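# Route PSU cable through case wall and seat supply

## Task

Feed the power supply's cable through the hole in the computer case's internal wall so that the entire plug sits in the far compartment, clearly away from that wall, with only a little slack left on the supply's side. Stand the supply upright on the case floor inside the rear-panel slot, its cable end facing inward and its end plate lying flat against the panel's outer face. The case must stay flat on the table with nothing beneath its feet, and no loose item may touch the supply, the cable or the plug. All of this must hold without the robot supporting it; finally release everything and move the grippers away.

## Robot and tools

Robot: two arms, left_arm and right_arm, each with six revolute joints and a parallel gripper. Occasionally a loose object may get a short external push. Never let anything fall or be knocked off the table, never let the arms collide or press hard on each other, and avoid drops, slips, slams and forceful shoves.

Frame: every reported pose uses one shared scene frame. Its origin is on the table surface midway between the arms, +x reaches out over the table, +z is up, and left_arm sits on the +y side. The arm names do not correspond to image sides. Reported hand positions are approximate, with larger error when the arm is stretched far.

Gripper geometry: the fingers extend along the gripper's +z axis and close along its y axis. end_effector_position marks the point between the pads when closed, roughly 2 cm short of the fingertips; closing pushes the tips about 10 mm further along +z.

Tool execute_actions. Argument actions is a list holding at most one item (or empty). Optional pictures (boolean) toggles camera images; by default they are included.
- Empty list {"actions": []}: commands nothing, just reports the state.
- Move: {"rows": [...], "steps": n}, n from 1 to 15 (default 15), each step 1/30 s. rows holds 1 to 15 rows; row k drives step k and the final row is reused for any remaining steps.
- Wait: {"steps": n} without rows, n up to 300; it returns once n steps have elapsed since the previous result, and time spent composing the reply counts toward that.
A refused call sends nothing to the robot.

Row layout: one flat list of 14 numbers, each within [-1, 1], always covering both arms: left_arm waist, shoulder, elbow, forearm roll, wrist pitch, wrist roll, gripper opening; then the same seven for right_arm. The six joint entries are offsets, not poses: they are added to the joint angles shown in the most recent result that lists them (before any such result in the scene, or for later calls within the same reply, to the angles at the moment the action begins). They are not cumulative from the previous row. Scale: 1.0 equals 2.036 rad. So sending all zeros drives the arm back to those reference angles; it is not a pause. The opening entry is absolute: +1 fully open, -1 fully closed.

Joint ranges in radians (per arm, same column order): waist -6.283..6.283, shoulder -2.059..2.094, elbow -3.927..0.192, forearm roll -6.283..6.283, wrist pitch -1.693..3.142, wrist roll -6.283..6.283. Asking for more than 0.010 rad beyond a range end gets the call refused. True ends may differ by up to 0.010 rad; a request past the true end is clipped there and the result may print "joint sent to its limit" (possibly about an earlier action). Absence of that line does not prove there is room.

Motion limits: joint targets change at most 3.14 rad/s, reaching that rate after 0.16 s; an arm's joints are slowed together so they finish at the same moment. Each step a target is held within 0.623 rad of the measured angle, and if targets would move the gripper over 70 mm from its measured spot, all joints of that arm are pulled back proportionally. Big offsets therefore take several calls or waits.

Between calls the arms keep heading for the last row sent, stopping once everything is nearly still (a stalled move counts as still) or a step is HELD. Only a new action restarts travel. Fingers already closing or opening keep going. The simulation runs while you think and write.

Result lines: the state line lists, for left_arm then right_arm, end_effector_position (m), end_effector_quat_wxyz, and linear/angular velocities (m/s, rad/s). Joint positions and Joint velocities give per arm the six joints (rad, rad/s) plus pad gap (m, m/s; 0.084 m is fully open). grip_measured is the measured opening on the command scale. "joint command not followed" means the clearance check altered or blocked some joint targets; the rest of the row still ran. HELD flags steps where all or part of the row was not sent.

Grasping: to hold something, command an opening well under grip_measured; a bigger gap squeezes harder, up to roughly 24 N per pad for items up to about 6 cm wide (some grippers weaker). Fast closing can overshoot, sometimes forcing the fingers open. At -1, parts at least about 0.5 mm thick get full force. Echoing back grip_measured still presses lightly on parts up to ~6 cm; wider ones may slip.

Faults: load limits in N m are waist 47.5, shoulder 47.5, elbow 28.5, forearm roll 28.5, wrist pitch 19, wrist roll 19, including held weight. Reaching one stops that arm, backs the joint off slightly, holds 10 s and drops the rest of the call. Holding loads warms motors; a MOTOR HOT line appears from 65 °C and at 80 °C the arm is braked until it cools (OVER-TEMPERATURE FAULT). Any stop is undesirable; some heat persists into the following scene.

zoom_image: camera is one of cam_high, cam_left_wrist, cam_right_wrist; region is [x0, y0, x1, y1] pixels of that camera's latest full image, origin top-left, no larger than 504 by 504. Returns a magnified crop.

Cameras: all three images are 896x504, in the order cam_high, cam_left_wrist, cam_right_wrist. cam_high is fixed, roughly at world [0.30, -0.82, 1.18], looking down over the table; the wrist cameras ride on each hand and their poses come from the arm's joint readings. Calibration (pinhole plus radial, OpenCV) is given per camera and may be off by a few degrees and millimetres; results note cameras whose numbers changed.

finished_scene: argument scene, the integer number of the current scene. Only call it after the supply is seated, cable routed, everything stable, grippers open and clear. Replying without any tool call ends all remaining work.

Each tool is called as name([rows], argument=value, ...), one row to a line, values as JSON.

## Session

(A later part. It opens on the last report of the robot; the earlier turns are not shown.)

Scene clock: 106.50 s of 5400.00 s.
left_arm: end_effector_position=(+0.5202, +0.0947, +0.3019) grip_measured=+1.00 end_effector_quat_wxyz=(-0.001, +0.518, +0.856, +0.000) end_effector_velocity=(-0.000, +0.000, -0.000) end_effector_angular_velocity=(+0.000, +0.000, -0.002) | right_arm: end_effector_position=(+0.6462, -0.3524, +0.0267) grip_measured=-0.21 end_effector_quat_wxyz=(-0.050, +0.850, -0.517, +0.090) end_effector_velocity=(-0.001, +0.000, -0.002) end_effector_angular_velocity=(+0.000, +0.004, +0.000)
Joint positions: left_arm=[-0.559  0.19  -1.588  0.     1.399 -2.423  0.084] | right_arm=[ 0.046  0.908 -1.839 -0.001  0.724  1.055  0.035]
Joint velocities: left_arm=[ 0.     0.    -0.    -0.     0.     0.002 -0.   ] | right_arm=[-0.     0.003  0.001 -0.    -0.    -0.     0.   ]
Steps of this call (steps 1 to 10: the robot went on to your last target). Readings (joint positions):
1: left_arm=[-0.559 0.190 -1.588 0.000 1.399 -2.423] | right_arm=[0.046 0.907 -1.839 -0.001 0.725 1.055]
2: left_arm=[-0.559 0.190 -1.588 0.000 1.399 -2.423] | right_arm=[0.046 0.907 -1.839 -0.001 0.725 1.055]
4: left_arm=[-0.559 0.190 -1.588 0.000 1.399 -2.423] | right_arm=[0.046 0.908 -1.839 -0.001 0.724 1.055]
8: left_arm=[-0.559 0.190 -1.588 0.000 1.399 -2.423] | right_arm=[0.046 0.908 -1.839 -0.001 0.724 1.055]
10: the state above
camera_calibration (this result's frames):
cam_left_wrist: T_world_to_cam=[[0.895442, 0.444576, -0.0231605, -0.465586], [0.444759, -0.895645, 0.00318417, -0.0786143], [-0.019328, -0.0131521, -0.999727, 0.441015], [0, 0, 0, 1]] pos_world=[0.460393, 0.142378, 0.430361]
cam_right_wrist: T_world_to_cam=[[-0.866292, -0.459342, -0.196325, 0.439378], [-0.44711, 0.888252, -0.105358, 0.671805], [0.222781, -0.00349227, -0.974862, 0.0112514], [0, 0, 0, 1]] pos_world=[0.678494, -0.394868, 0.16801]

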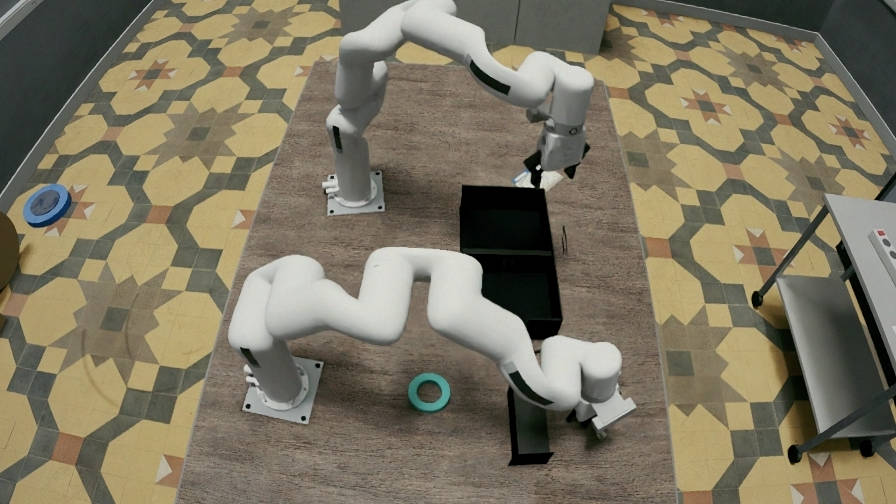

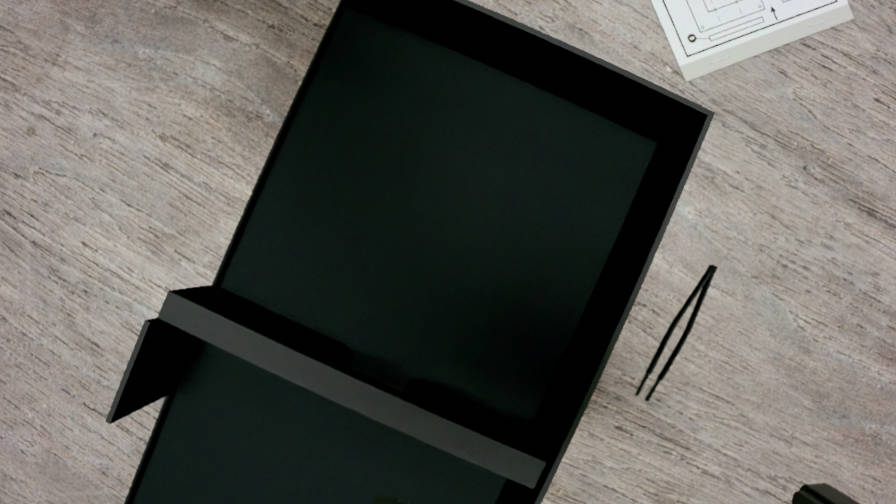

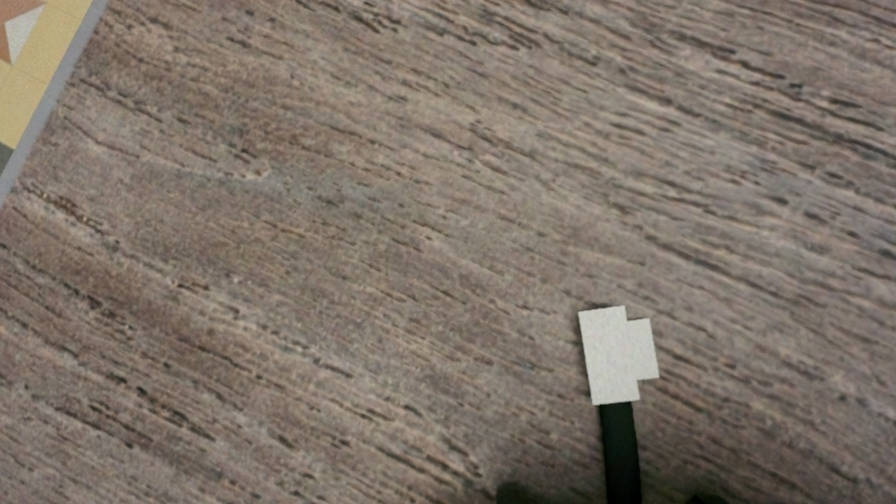

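execute_actions([
  {"rows": [[0,0,0,0,0,0,1,0,-0.003,0,0,0.003,0,-1]], "steps": 15},
], pictures=false)

execute_actions([
  {"steps": 10},
])

Scene clock: 108.83 s of 5400.00 s.
left_arm: end_effector_position=(+0.5202, +0.0947, +0.3019) grip_measured=+1.00 end_effector_quat_wxyz=(-0.001, +0.518, +0.856, +0.000) end_effector_velocity=(+0.000, +0.000, -0.000) end_effector_angular_velocity=(+0.000, +0.000, +0.002) | right_arm: end_effector_position=(+0.6440, -0.3521, +0.0264) grip_measured=-0.85 end_effector_quat_wxyz=(-0.048, +0.850, -0.517, +0.087) end_effector_velocity=(+0.001, +0.001, +0.003) end_effector_angular_velocity=(+0.000, -0.004, +0.000)
Joint positions: left_arm=[-0.559  0.19  -1.588  0.     1.399 -2.423  0.084] | right_arm=[ 0.046  0.905 -1.835 -0.     0.731  1.055  0.007]
Joint velocities: left_arm=[ 0.     0.     0.    -0.    -0.    -0.002  0.   ] | right_arm=[ 0.001 -0.003 -0.002  0.001  0.001  0.     0.   ]
Steps of this call (steps 1 to 15: the robot went on to your last target; steps 16 to 55: nothing new was sent; steps 56 to 70: all 15 steps of this action). Readings (joint positions):
56: left_arm=[-0.559 0.190 -1.588 0.000 1.399 -2.423] | right_arm=[0.046 0.908 -1.838 -0.001 0.725 1.055]
57: left_arm=[-0.559 0.190 -1.588 0.000 1.399 -2.423] | right_arm=[0.046 0.907 -1.837 -0.001 0.726 1.055]
59: left_arm=[-0.559 0.190 -1.588 0.000 1.399 -2.423] | right_arm=[0.046 0.907 -1.835 -0.001 0.729 1.055]
63: left_arm=[-0.559 0.190 -1.588 0.000 1.399 -2.423] | right_arm=[0.046 0.906 -1.835 -0.001 0.730 1.055]
70: the state above

Scene clock: 109.17 s of 5400.00 s.
left_arm: end_effector_position=(+0.5202, +0.0947, +0.3019) grip_measured=+1.00 end_effector_quat_wxyz=(-0.001, +0.518, +0.856, +0.000) end_effector_velocity=(-0.000, -0.000, -0.000) end_effector_angular_velocity=(+0.000, +0.000, -0.001) | right_arm: end_effector_position=(+0.6448, -0.3521, +0.0277) grip_measured=-0.85 end_effector_quat_wxyz=(-0.049, +0.850, -0.517, +0.088) end_effector_velocity=(+0.006, -0.001, +0.009) end_effector_angular_velocity=(-0.000, -0.018, -0.003)
Joint positions: left_arm=[-0.559  0.19  -1.588  0.     1.399 -2.423  0.084] | right_arm=[ 0.047  0.904 -1.837 -0.     0.731  1.055  0.007]
Joint velocities: left_arm=[-0.001  0.     0.001  0.    -0.001  0.    -0.   ] | right_arm=[-0.001 -0.006 -0.009  0.    -0.003  0.001  0.   ]
Steps of this call (steps 1 to 10: the robot went on to your last target). Readings (joint positions):
1: left_arm=[-0.559 0.190 -1.588 0.000 1.399 -2.423] | right_arm=[0.046 0.905 -1.835 -0.000 0.731 1.055]
2: left_arm=[-0.559 0.190 -1.588 0.000 1.399 -2.423] | right_arm=[0.047 0.905 -1.836 -0.000 0.731 1.055]
4: left_arm=[-0.559 0.190 -1.588 0.000 1.399 -2.423] | right_arm=[0.047 0.905 -1.836 -0.000 0.731 1.055]
8: left_arm=[-0.559 0.190 -1.588 0.000 1.399 -2.423] | right_arm=[0.047 0.905 -1.836 -0.000 0.731 1.055]
10: the state above
camera_calibration (this result's frames):
cam_left_wrist: T_world_to_cam=[[0.895442, 0.444576, -0.0231605, -0.465586], [0.444759, -0.895645, 0.00318419, -0.0786143], [-0.019328, -0.0131521, -0.999727, 0.441015], [0, 0, 0, 1]] pos_world=[0.460393, 0.142378, 0.430361]
cam_right_wrist: T_world_to_cam=[[-0.86716, -0.459508, -0.192058, 0.438846], [-0.447855, 0.888168, -0.102874, 0.671416], [0.217851, -0.00319395, -0.975977, 0.0158673], [0, 0, 0, 1]] pos_world=[0.67779, -0.394626, 0.168841]

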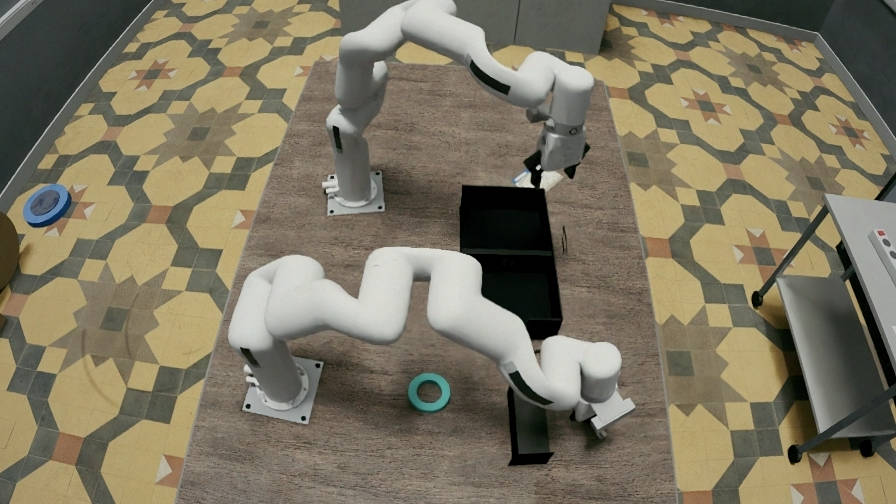

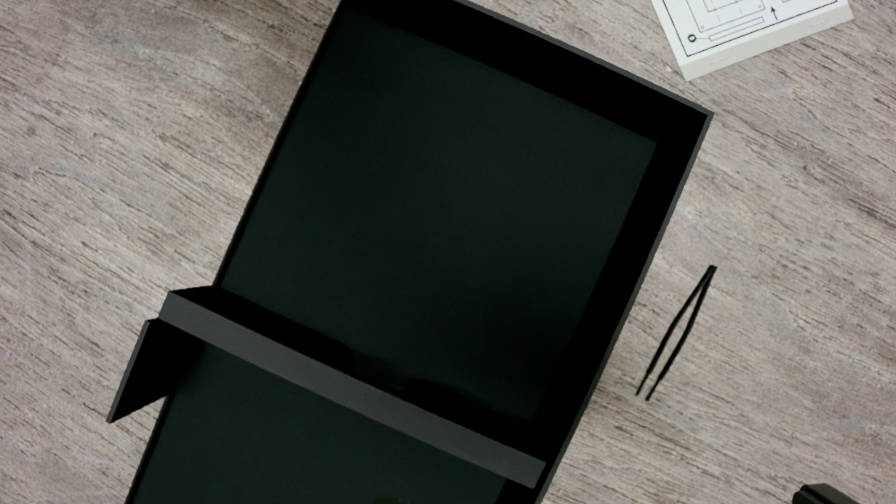

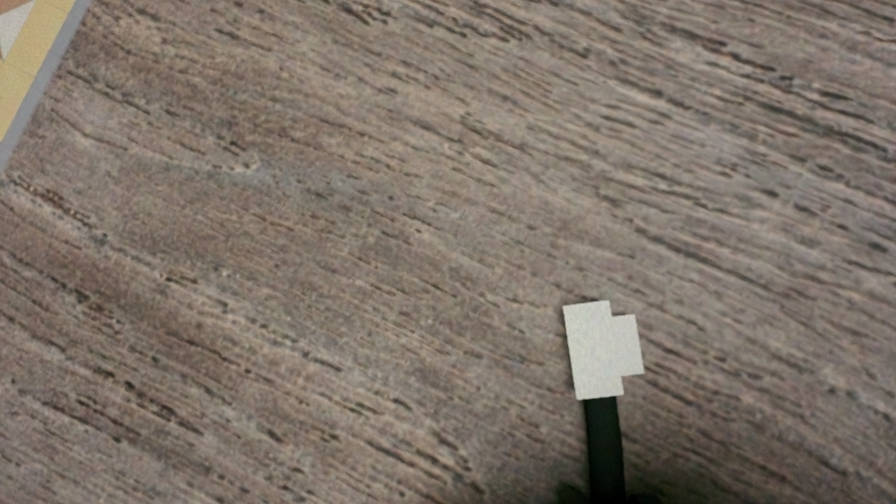

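execute_actions([
  {"rows": [[0,0,0,0,0,0,1,0.1015,-0.154,0.0252,0,0.228,-0.582,-1]], "steps": 15},
], pictures=false)

execute_actions([
  {"steps": 25},
])

Scene clock: 115.93 s of 5400.00 s.
left_arm: end_effector_position=(+0.5202, +0.0947, +0.3019) grip_measured=+1.00 end_effector_quat_wxyz=(-0.001, +0.518, +0.856, +0.000) end_effector_velocity=(-0.000, -0.000, -0.000) end_effector_angular_velocity=(+0.000, +0.000, -0.000) | right_arm: end_effector_position=(+0.5964, -0.2588, +0.1238) grip_measured=-0.85 end_effector_quat_wxyz=(-0.010, +0.982, -0.188, +0.033) end_effector_velocity=(-0.144, +0.188, +0.210) end_effector_angular_velocity=(-0.167, +0.276, +2.335)
Joint positions: left_arm=[-0.559  0.19  -1.588  0.     1.399 -2.423  0.084] | right_arm=[ 0.186  0.692 -1.803 -0.001  1.043  0.48   0.007]
Joint velocities: left_arm=[-0.001  0.    -0.     0.    -0.    -0.001  0.   ] | right_arm=[ 0.307 -0.464  0.072  0.001  0.683 -2.034 -0.   ]
Steps of this call (steps 1 to 15: the robot went on to your last target; steps 16 to 90: nothing new was sent; then 3.27 s passed at rest; steps 91 to 105: all 15 steps of this action). Readings (joint positions):
91: left_arm=[-0.559 0.190 -1.588 0.000 1.399 -2.423] | right_arm=[0.046 0.902 -1.839 -0.001 0.730 1.055]
92: left_arm=[-0.559 0.190 -1.588 0.000 1.399 -2.423] | right_arm=[0.047 0.901 -1.838 -0.001 0.734 1.050]
94: left_arm=[-0.559 0.190 -1.588 0.000 1.399 -2.423] | right_arm=[0.057 0.883 -1.832 -0.000 0.765 1.009]
98: left_arm=[-0.559 0.190 -1.588 0.000 1.399 -2.423] | right_arm=[0.110 0.807 -1.824 -0.000 0.872 0.853]
105: the state above

Scene clock: 116.77 s of 5400.00 s.
left_arm: end_effector_position=(+0.5202, +0.0947, +0.3019) grip_measured=+1.00 end_effector_quat_wxyz=(-0.001, +0.518, +0.856, +0.000) end_effector_velocity=(-0.000, +0.000, -0.000) end_effector_angular_velocity=(+0.000, +0.001, -0.003) | right_arm: end_effector_position=(+0.5597, -0.2205, +0.1679) grip_measured=-0.85 end_effector_quat_wxyz=(+0.000, +0.989, +0.148, -0.000) end_effector_velocity=(+0.000, +0.001, +0.001) end_effector_angular_velocity=(+0.001, -0.002, +0.003)
Joint positions: left_arm=[-0.559  0.19  -1.588  0.     1.399 -2.423  0.084] | right_arm=[ 0.253  0.591 -1.785 -0.     1.195 -0.129  0.007]
Joint velocities: left_arm=[-0.     0.     0.    -0.     0.     0.003  0.   ] | right_arm=[ 0.001 -0.002 -0.     0.001  0.    -0.003  0.   ]
Steps of this call (steps 1 to 25: the robot went on to your last target). Readings (joint positions):
1: left_arm=[-0.559 0.190 -1.588 0.000 1.399 -2.423] | right_arm=[0.196 0.677 -1.801 -0.001 1.066 0.408]
2: left_arm=[-0.559 0.190 -1.588 0.000 1.399 -2.423] | right_arm=[0.206 0.662 -1.798 -0.001 1.087 0.331]
4: left_arm=[-0.559 0.190 -1.588 0.000 1.399 -2.423] | right_arm=[0.224 0.635 -1.794 -0.000 1.127 0.171]
8: left_arm=[-0.559 0.190 -1.588 0.000 1.399 -2.423] | right_arm=[0.246 0.602 -1.788 -0.000 1.177 -0.048]
25: the state above
camera_calibration (this result's frames):
cam_left_wrist: T_world_to_cam=[[0.895442, 0.444576, -0.0231606, -0.465586], [0.444759, -0.895645, 0.00318432, -0.0786144], [-0.019328, -0.0131523, -0.999727, 0.441015], [0, 0, 0, 1]] pos_world=[0.460393, 0.142378, 0.430361]
cam_right_wrist: T_world_to_cam=[[0.292114, -0.956209, -0.0182831, -0.335071], [-0.956381, -0.292104, -0.00324064, 0.53848], [-0.00224183, 0.0184322, -0.999828, 0.303657], [0, 0, 0, 1]] pos_world=[0.613552, -0.168703, 0.299224]

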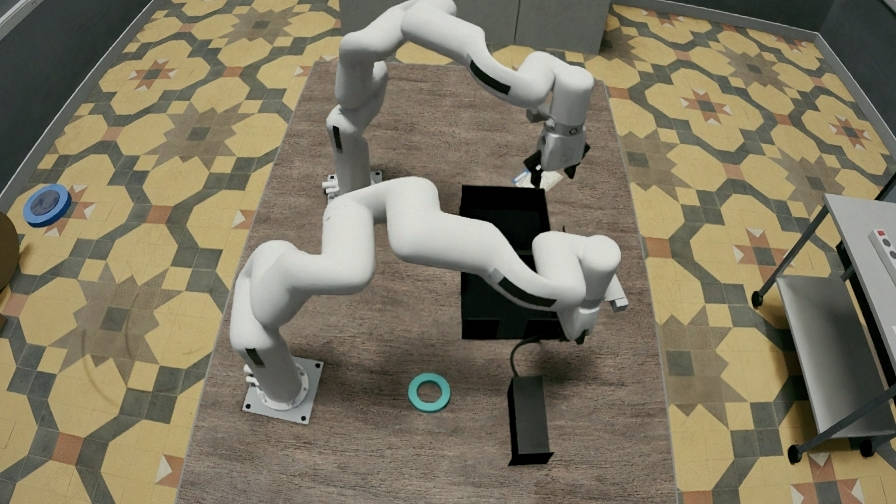

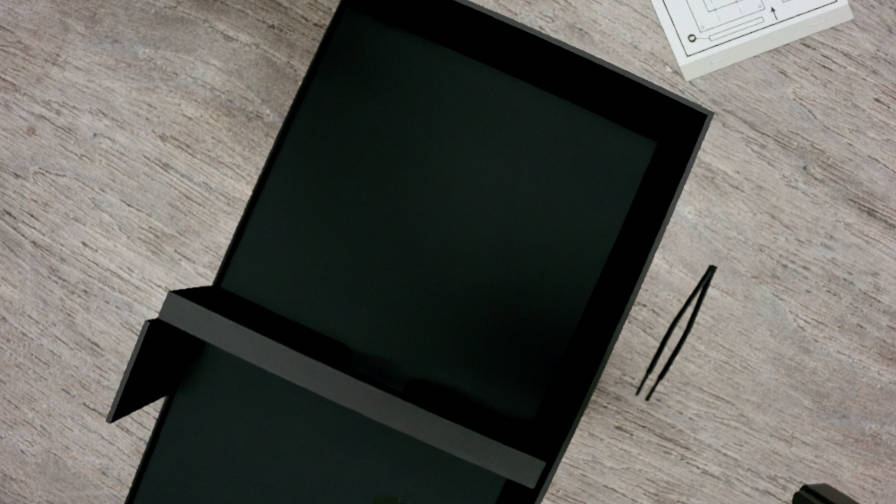

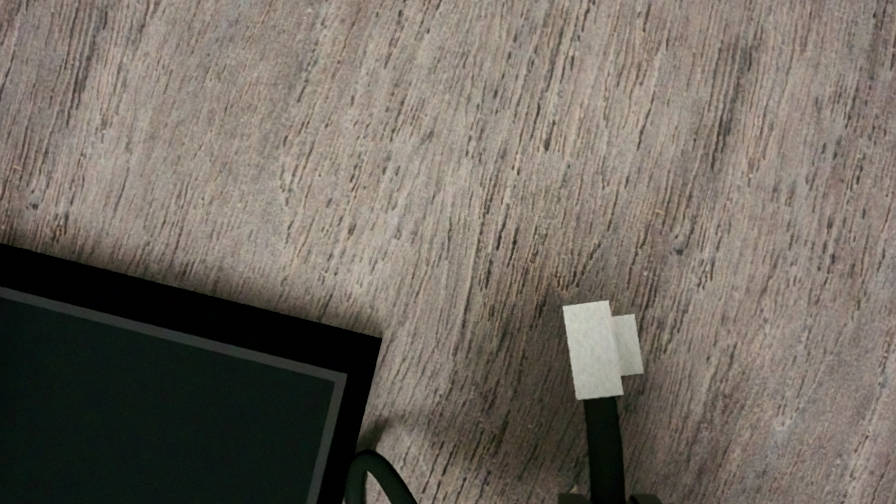

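execute_actions([
  {"rows": [[0,0,0,0,0,0,1,0.1433,-0.096,0.146,0,-0.0505,-0.5113,-1]], "steps": 15},
], pictures=false)

execute_actions([
  {"steps": 25},
])

Scene clock: 119.10 s of 5400.00 s.
left_arm: end_effector_position=(+0.5202, +0.0947, +0.3019) grip_measured=+1.00 end_effector_quat_wxyz=(-0.001, +0.518, +0.856, +0.000) end_effector_velocity=(+0.000, +0.000, -0.000) end_effector_angular_velocity=(+0.000, +0.000, +0.001) | right_arm: end_effector_position=(+0.4893, -0.1047, +0.1692) grip_measured=-0.85 end_effector_quat_wxyz=(+0.000, +0.837, +0.548, -0.000) end_effector_velocity=(-0.186, +0.228, -0.001) end_effector_angular_velocity=(-0.000, -0.002, +2.772)
Joint positions: left_arm=[-0.559  0.19  -1.588  0.     1.399 -2.423  0.084] | right_arm=[ 0.468  0.447 -1.567 -0.     1.119 -0.776  0.007]
Joint velocities: left_arm=[ 0.001  0.     0.    -0.    -0.     0.    -0.   ] | right_arm=[ 0.477 -0.321  0.487 -0.001 -0.168 -2.294 -0.   ]
Steps of this call (steps 1 to 15: the robot went on to your last target; steps 16 to 55: nothing new was sent; steps 56 to 70: all 15 steps of this action). Readings (joint positions):
56: left_arm=[-0.559 0.190 -1.588 0.000 1.399 -2.423] | right_arm=[0.253 0.591 -1.785 -0.000 1.195 -0.130]
57: left_arm=[-0.559 0.190 -1.588 0.000 1.399 -2.423] | right_arm=[0.254 0.590 -1.783 -0.001 1.194 -0.134]
59: left_arm=[-0.559 0.190 -1.588 0.000 1.399 -2.423] | right_arm=[0.270 0.577 -1.764 -0.001 1.187 -0.176]
63: left_arm=[-0.559 0.190 -1.588 0.000 1.399 -2.423] | right_arm=[0.350 0.527 -1.688 -0.000 1.161 -0.347]
70: the state above

Scene clock: 119.93 s of 5400.00 s.
left_arm: end_effector_position=(+0.5202, +0.0947, +0.3019) grip_measured=+1.00 end_effector_quat_wxyz=(-0.001, +0.518, +0.856, +0.000) end_effector_velocity=(-0.000, +0.000, -0.000) end_effector_angular_velocity=(+0.000, +0.001, +0.001) | right_arm: end_effector_position=(+0.4580, -0.0701, +0.1685) grip_measured=-0.85 end_effector_quat_wxyz=(+0.000, +0.686, +0.727, -0.000) end_effector_velocity=(-0.000, +0.001, +0.001) end_effector_angular_velocity=(+0.001, -0.001, +0.002)
Joint positions: left_arm=[-0.559  0.19  -1.588  0.     1.399 -2.423  0.084] | right_arm=[ 0.545  0.396 -1.488 -0.     1.092 -1.17   0.007]
Joint velocities: left_arm=[ 0.     0.     0.001 -0.     0.    -0.001  0.   ] | right_arm=[ 0.001 -0.001 -0.     0.001 -0.    -0.001 -0.   ]
Steps of this call (steps 1 to 25: the robot went on to your last target). Readings (joint positions):
1: left_arm=[-0.559 0.190 -1.588 0.000 1.399 -2.423] | right_arm=[0.484 0.437 -1.551 -0.000 1.114 -0.852]
2: left_arm=[-0.559 0.190 -1.588 0.000 1.399 -2.423] | right_arm=[0.498 0.427 -1.536 -0.000 1.109 -0.925]
4: left_arm=[-0.559 0.190 -1.588 0.000 1.399 -2.423] | right_arm=[0.522 0.412 -1.513 -0.000 1.101 -1.041]
8: left_arm=[-0.559 0.190 -1.588 0.000 1.399 -2.423] | right_arm=[0.539 0.400 -1.494 -0.000 1.094 -1.138]
25: the state above
camera_calibration (this result's frames):
cam_left_wrist: T_world_to_cam=[[0.895442, 0.444576, -0.0231606, -0.465586], [0.444759, -0.895645, 0.00318443, -0.0786145], [-0.0193279, -0.0131523, -0.999727, 0.441015], [0, 0, 0, 1]] pos_world=[0.460393, 0.142378, 0.430361]
cam_right_wrist: T_world_to_cam=[[0.998152, 0.0579446, -0.0182983, -0.413824], [0.0578841, -0.998316, -0.00381975, -0.0287751], [-0.0184888, 0.00275351, -0.999825, 0.307569], [0, 0, 0, 1]] pos_world=[0.420411, -0.00559467, 0.299833]

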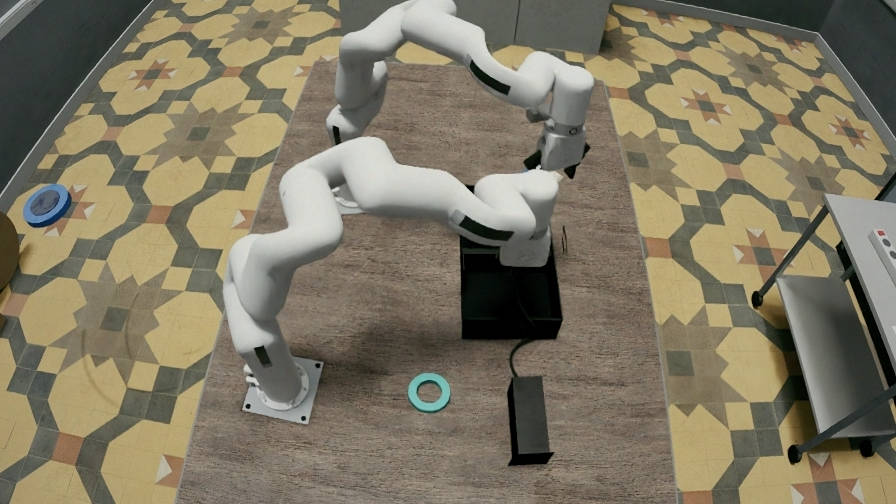

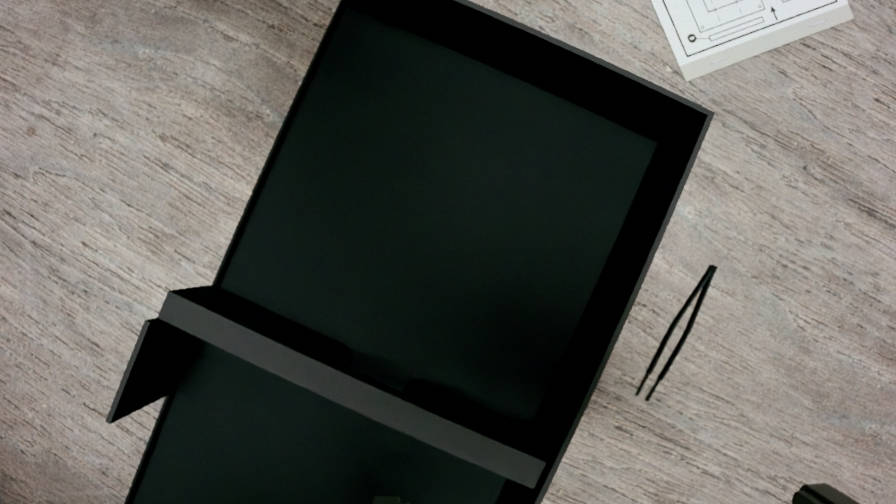

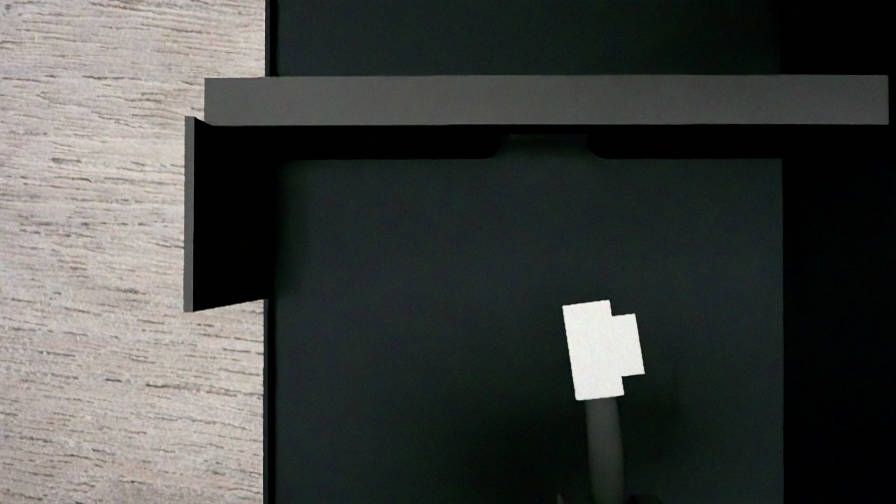

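execute_actions([
  {"rows": [[0.083,-0.1752,0.2086,0,-0.0339,-1.0,1,0,0.0756,0.0549,0,-0.1306,0,-1]], "steps": 15},
], pictures=false)

execute_actions([
  {"steps": 25},
])

Scene clock: 133.63 s of 5400.00 s.
left_arm: end_effector_position=(+0.4585, +0.1888, +0.3012) grip_measured=+1.00 end_effector_quat_wxyz=(-0.000, +0.056, +0.998, +0.000) end_effector_velocity=(-0.099, +0.112, -0.021) end_effector_angular_velocity=(+0.000, +0.000, +2.855) | right_arm: end_effector_position=(+0.4580, -0.0700, +0.0588) grip_measured=-0.85 end_effector_quat_wxyz=(-0.000, +0.686, +0.727, -0.001) end_effector_velocity=(+0.021, +0.011, -0.005) end_effector_angular_velocity=(+0.041, -0.081, -0.000)
Joint positions: left_arm=[-0.412 -0.12  -1.219  0.     1.34  -3.253  0.084] | right_arm=[ 0.545  0.545 -1.38  -0.     0.837 -1.17   0.007]
Joint velocities: left_arm=[ 0.197 -0.418  0.501 -0.001 -0.082 -2.657 -0.   ] | right_arm=[ 0.     0.024  0.     0.    -0.115  0.    -0.   ]
Steps of this call (steps 1 to 15: the robot went on to your last target; steps 16 to 90: nothing new was sent; then 10.20 s passed at rest; steps 91 to 105: all 15 steps of this action). Readings (joint positions):
91: left_arm=[-0.559 0.190 -1.588 0.000 1.399 -2.423] | right_arm=[0.545 0.396 -1.488 -0.000 1.092 -1.170]
92: left_arm=[-0.558 0.188 -1.585 0.000 1.398 -2.428] | right_arm=[0.545 0.397 -1.487 -0.000 1.087 -1.170]
94: left_arm=[-0.548 0.166 -1.556 0.000 1.393 -2.471] | right_arm=[0.545 0.415 -1.476 -0.000 1.047 -1.170]
98: left_arm=[-0.491 0.047 -1.418 0.000 1.371 -2.689] | right_arm=[0.545 0.490 -1.418 -0.000 0.933 -1.170]
105: the state above

Scene clock: 134.47 s of 5400.00 s.
left_arm: end_effector_position=(+0.4474, +0.2008, +0.2983) grip_measured=+1.00 end_effector_quat_wxyz=(-0.000, -0.529, +0.849, +0.000) end_effector_velocity=(-0.000, +0.000, +0.000) end_effector_angular_velocity=(-0.000, -0.000, +0.023) | right_arm: end_effector_position=(+0.4580, -0.0701, +0.0552) grip_measured=-0.85 end_effector_quat_wxyz=(+0.000, +0.686, +0.727, +0.000) end_effector_velocity=(-0.000, -0.000, -0.000) end_effector_angular_velocity=(-0.000, +0.001, +0.001)
Joint positions: left_arm=[-0.39  -0.166 -1.163  0.     1.33  -4.456  0.084] | right_arm=[ 0.545  0.55  -1.376 -0.     0.826 -1.17   0.007]
Joint velocities: left_arm=[ 0.001 -0.    -0.     0.     0.    -0.022 -0.   ] | right_arm=[-0.     0.     0.001  0.    -0.    -0.001 -0.   ]
Steps of this call (steps 1 to 25: the robot went on to your last target). Readings (joint positions):
1: left_arm=[-0.406 -0.132 -1.204 0.000 1.337 -3.342] | right_arm=[0.545 0.545 -1.380 -0.000 0.833 -1.170]
2: left_arm=[-0.402 -0.142 -1.193 0.000 1.335 -3.431] | right_arm=[0.545 0.546 -1.380 -0.000 0.831 -1.170]
4: left_arm=[-0.396 -0.153 -1.179 0.000 1.333 -3.609] | right_arm=[0.545 0.547 -1.379 -0.000 0.829 -1.170]
8: left_arm=[-0.392 -0.162 -1.168 0.000 1.331 -3.964] | right_arm=[0.545 0.549 -1.377 -0.000 0.827 -1.170]
25: the state above
camera_calibration (this result's frames):
cam_left_wrist: T_world_to_cam=[[-0.887484, 0.460323, -0.0217863, 0.34636], [0.460338, 0.887732, 0.00458848, -0.316683], [0.0214526, -0.00595689, -0.999752, 0.417711], [0, 0, 0, 1]] pos_world=[0.444209, 0.124181, 0.426606]
cam_right_wrist: T_world_to_cam=[[0.99815, 0.0580472, -0.0180893, -0.415897], [0.0579842, -0.99831, -0.00398377, -0.0292187], [-0.01829, 0.0029275, -0.999828, 0.194243], [0, 0, 0, 1]] pos_world=[0.420375, -0.00559628, 0.18657]

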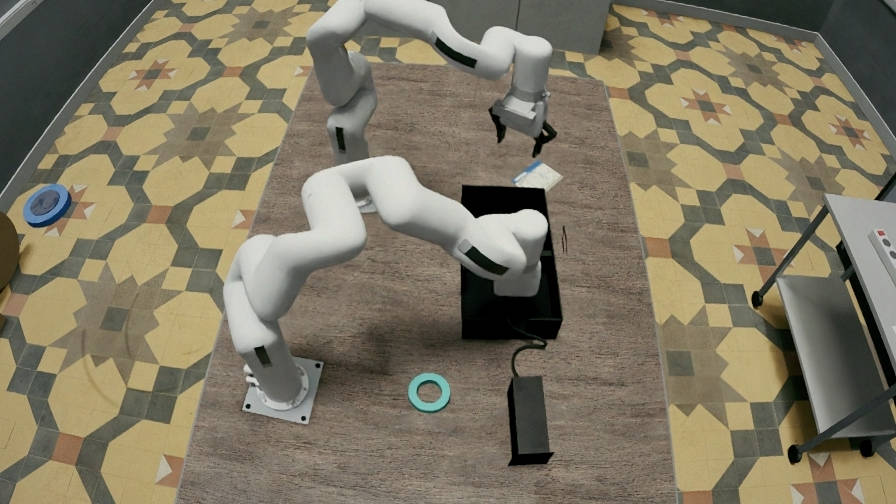

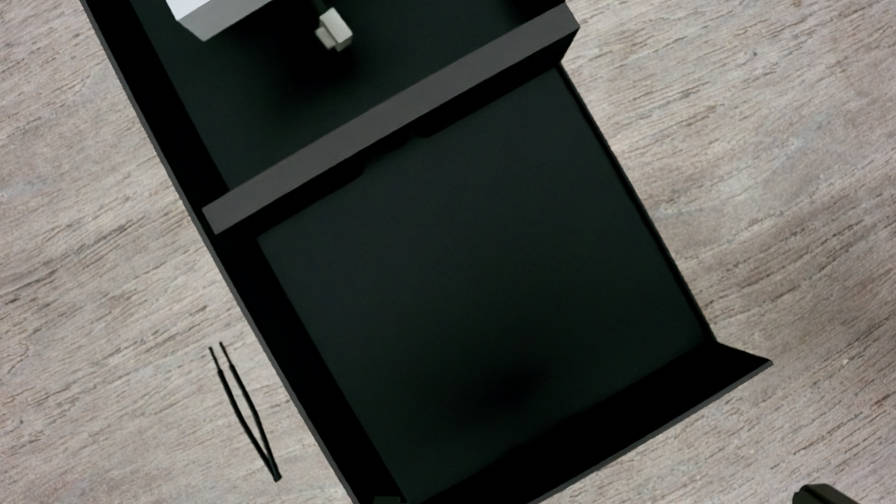

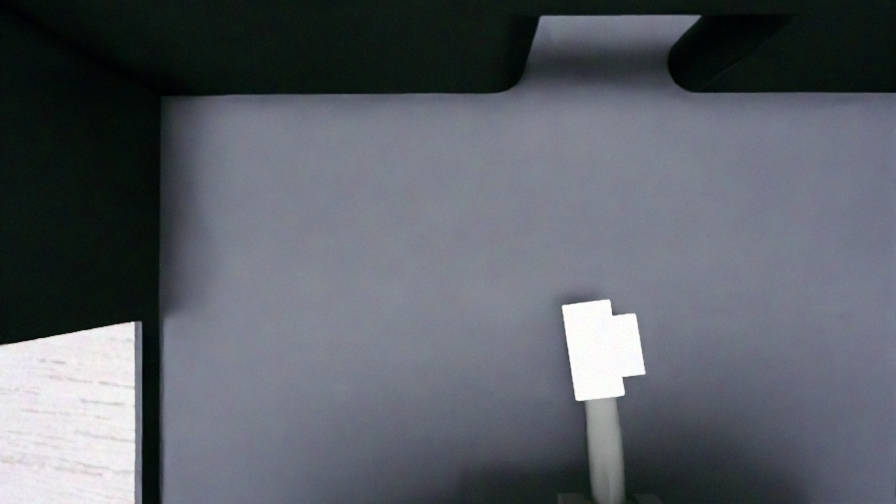

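execute_actions([
  {"rows": [[0,0,0,0,0,-0.251,1,0.0656,0.0638,-0.1063,0,0.0425,0.0656,-1]], "steps": 15},
], pictures=false)

execute_actions([
  {"steps": 15},
])

Scene clock: 139.60 s of 5400.00 s.
left_arm: end_effector_position=(+0.4474, +0.2008, +0.2983) grip_measured=+1.00 end_effector_quat_wxyz=(-0.000, -0.719, +0.695, +0.000) end_effector_velocity=(+0.000, +0.000, +0.000) end_effector_angular_velocity=(+0.000, -0.000, +0.196) | right_arm: end_effector_position=(+0.4531, +0.0163, +0.0551) grip_measured=-0.85 end_effector_quat_wxyz=(+0.000, +0.686, +0.727, -0.000) end_effector_velocity=(+0.002, +0.013, +0.002) end_effector_angular_velocity=(-0.000, -0.001, -0.015)
Joint positions: left_arm=[-0.39  -0.166 -1.163  0.     1.33  -4.948  0.084] | right_arm=[ 0.675  0.676 -1.587 -0.     0.911 -1.04   0.007]
Joint velocities: left_arm=[ 0.001 -0.    -0.001 -0.     0.001 -0.195  0.   ] | right_arm=[ 0.016  0.026 -0.049 -0.001  0.022  0.031 -0.   ]
Steps of this call (steps 1 to 30: the robot went on to your last target; steps 31 to 90: nothing new was sent; then 1.63 s passed at rest; steps 91 to 105: all 15 steps of this action). Readings (joint positions):
91: left_arm=[-0.390 -0.166 -1.163 0.000 1.330 -4.459] | right_arm=[0.545 0.550 -1.376 -0.000 0.826 -1.170]
92: left_arm=[-0.390 -0.166 -1.163 0.000 1.330 -4.464] | right_arm=[0.546 0.552 -1.380 -0.000 0.828 -1.167]
94: left_arm=[-0.390 -0.166 -1.163 0.000 1.330 -4.508] | right_arm=[0.566 0.575 -1.419 -0.001 0.845 -1.142]
98: left_arm=[-0.390 -0.166 -1.163 0.000 1.330 -4.751] | right_arm=[0.646 0.645 -1.536 -0.000 0.889 -1.072]
105: the state above

Scene clock: 140.10 s of 5400.00 s.
left_arm: end_effector_position=(+0.4474, +0.2008, +0.2983) grip_measured=+1.00 end_effector_quat_wxyz=(-0.000, -0.726, +0.688, +0.000) end_effector_velocity=(+0.000, -0.000, +0.000) end_effector_angular_velocity=(-0.000, -0.000, -0.000) | right_arm: end_effector_position=(+0.4528, +0.0186, +0.0553) grip_measured=-0.85 end_effector_quat_wxyz=(+0.000, +0.686, +0.727, +0.000) end_effector_velocity=(+0.000, +0.001, +0.000) end_effector_angular_velocity=(+0.001, -0.001, +0.001)
Joint positions: left_arm=[-0.39  -0.166 -1.163  0.     1.33  -4.967  0.084] | right_arm=[ 0.678  0.679 -1.593 -0.     0.913 -1.036  0.007]
Joint velocities: left_arm=[-0. -0. -0.  0. -0.  0. -0.] | right_arm=[ 0.001  0.    -0.002  0.     0.     0.    -0.   ]
Steps of this call (steps 1 to 15: the robot went on to your last target). Readings (joint positions):
1: left_arm=[-0.390 -0.166 -1.163 0.000 1.330 -4.954] | right_arm=[0.675 0.677 -1.589 -0.000 0.911 -1.039]
2: left_arm=[-0.390 -0.166 -1.163 0.000 1.330 -4.957] | right_arm=[0.676 0.678 -1.590 -0.000 0.912 -1.038]
4: left_arm=[-0.390 -0.166 -1.163 0.000 1.330 -4.962] | right_arm=[0.676 0.678 -1.591 -0.000 0.912 -1.037]
8: left_arm=[-0.390 -0.166 -1.163 0.000 1.330 -4.966] | right_arm=[0.677 0.679 -1.592 -0.000 0.913 -1.037]
15: the state above
camera_calibration (this result's frames):
cam_left_wrist: T_world_to_cam=[[-0.999238, -0.032293, -0.0219158, 0.495331], [-0.0324067, 0.999463, 0.00485145, -0.118762], [0.0217474, 0.00555797, -0.999748, 0.415265], [0, 0, 0, 1]] pos_world=[0.482074, 0.132386, 0.426592]
cam_right_wrist: T_world_to_cam=[[0.99816, 0.0578764, -0.018065, -0.415901], [0.0578128, -0.998319, -0.00402402, 0.0596693], [-0.0182676, 0.00297223, -0.999829, 0.193889], [0, 0, 0, 1]] pos_world=[0.415228, 0.0830636, 0.186582]

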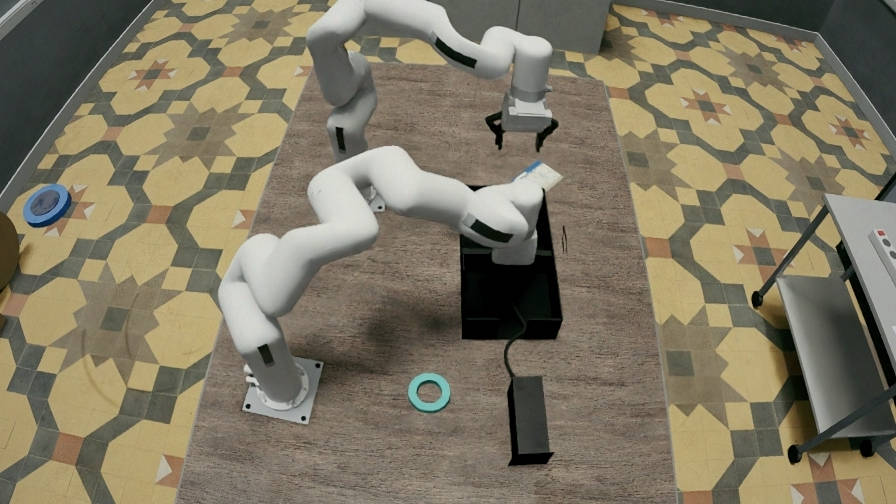

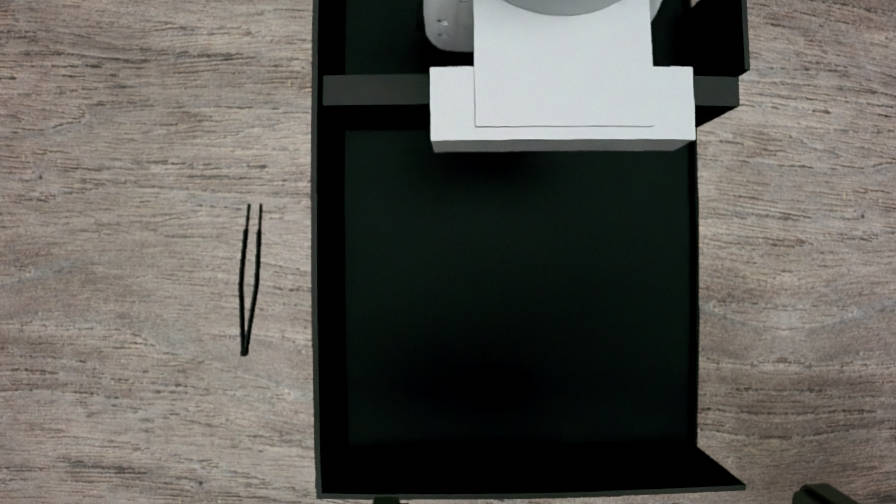

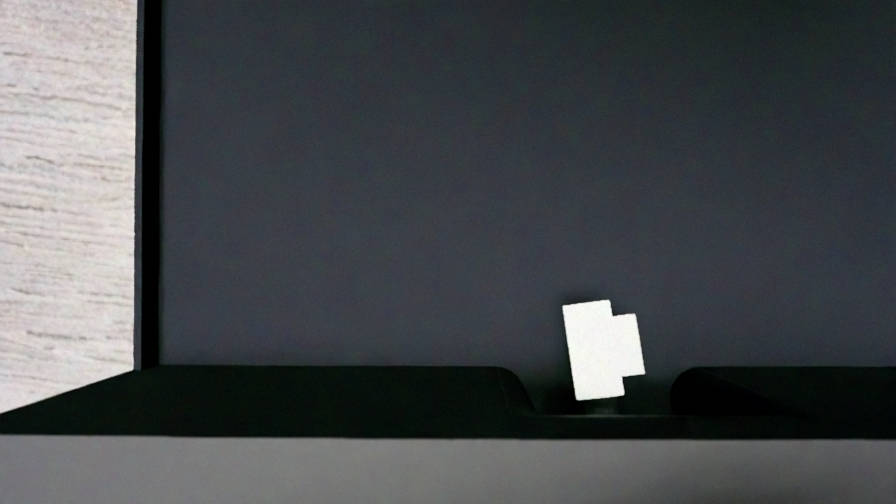

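execute_actions([
  {"rows": [[0,0,0,0,0,0,1,0,0,0,0,0,0,-0.2]], "steps": 15},
])

Scene clock: 145.50 s of 5400.00 s.
left_arm: end_effector_position=(+0.4474, +0.2008, +0.2983) grip_measured=+1.00 end_effector_quat_wxyz=(-0.000, -0.726, +0.688, +0.000) end_effector_velocity=(+0.000, +0.000, -0.000) end_effector_angular_velocity=(-0.000, -0.000, +0.003) | right_arm: end_effector_position=(+0.4528, +0.0186, +0.0552) grip_measured=-0.22 end_effector_quat_wxyz=(+0.000, +0.686, +0.727, +0.000) end_effector_velocity=(-0.001, -0.001, -0.001) end_effector_angular_velocity=(-0.001, +0.002, -0.000)
Joint positions: left_arm=[-0.39  -0.166 -1.163  0.     1.33  -4.967  0.084] | right_arm=[ 0.678  0.679 -1.593 -0.     0.913 -1.036  0.035]
Joint velocities: left_arm=[ 0.001 -0.     0.    -0.    -0.001 -0.002 -0.   ] | right_arm=[-0.    -0.     0.002 -0.     0.     0.     0.   ]
Steps of this call (steps 1 to 15: the robot went on to your last target; steps 16 to 90: nothing new was sent; then 1.90 s passed at rest; steps 91 to 105: all 15 steps of this action). Readings (joint positions):
91: left_arm=[-0.390 -0.166 -1.163 0.000 1.330 -4.967] | right_arm=[0.678 0.679 -1.593 -0.000 0.913 -1.036]
92: left_arm=[-0.390 -0.166 -1.163 0.000 1.330 -4.967] | right_arm=[0.678 0.679 -1.593 -0.000 0.913 -1.036]
94: left_arm=[-0.390 -0.166 -1.163 0.000 1.330 -4.967] | right_arm=[0.678 0.679 -1.593 -0.000 0.913 -1.036]
98: left_arm=[-0.390 -0.166 -1.163 0.000 1.330 -4.967] | right_arm=[0.678 0.679 -1.593 -0.000 0.913 -1.036]
105: the state above
camera_calibration (this result's frames):
cam_left_wrist: T_world_to_cam=[[-0.999238, -0.0322946, -0.0219161, 0.495332], [-0.0324083, 0.999463, 0.00485143, -0.118761], [0.0217476, 0.005558, -0.999748, 0.415265], [0, 0, 0, 1]] pos_world=[0.482075, 0.132386, 0.426592]
cam_right_wrist: T_world_to_cam=[[0.99816, 0.0578864, -0.0180671, -0.415896], [0.0578227, -0.998319, -0.00402923, 0.0596744], [-0.0182699, 0.00297713, -0.999829, 0.193888], [0, 0, 0, 1]] pos_world=[0.415222, 0.0830716, 0.186581]

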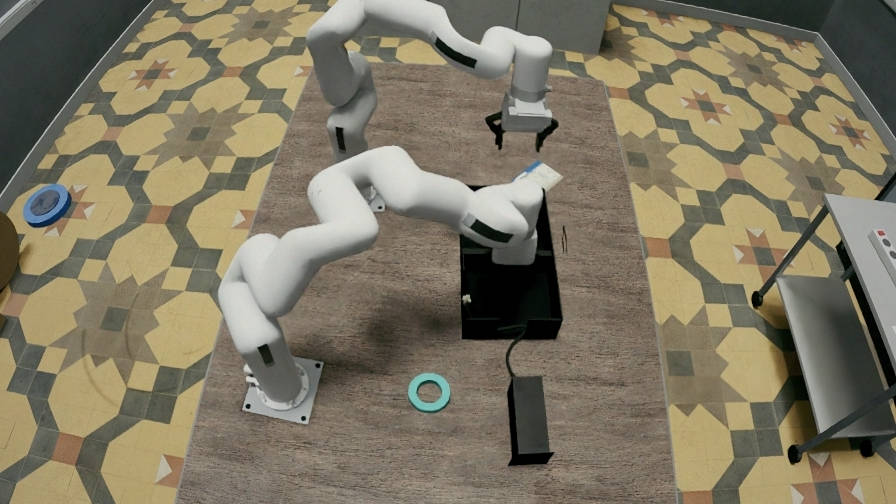

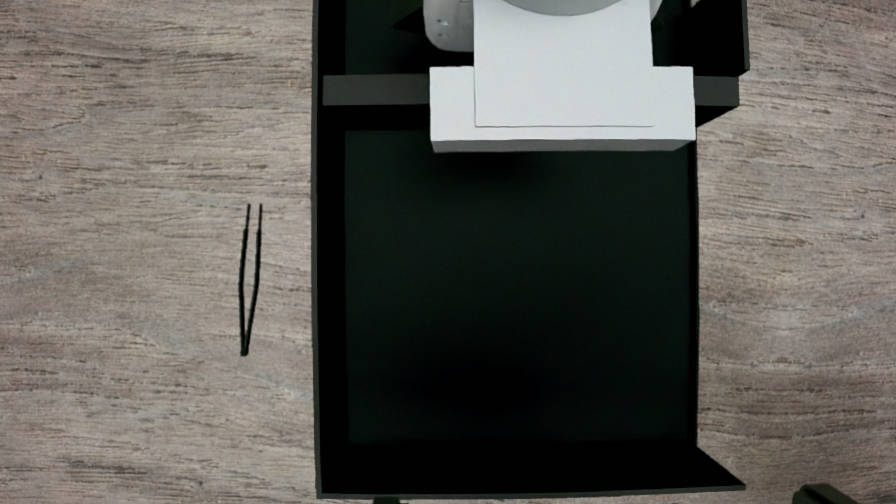

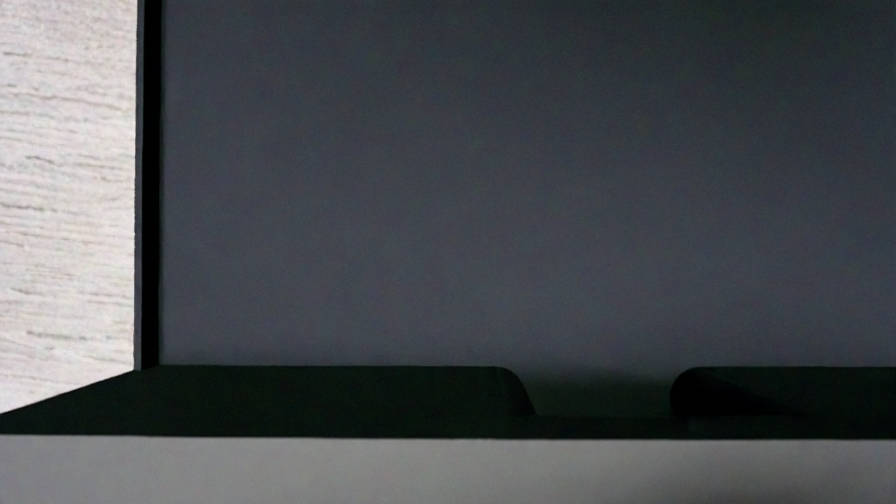

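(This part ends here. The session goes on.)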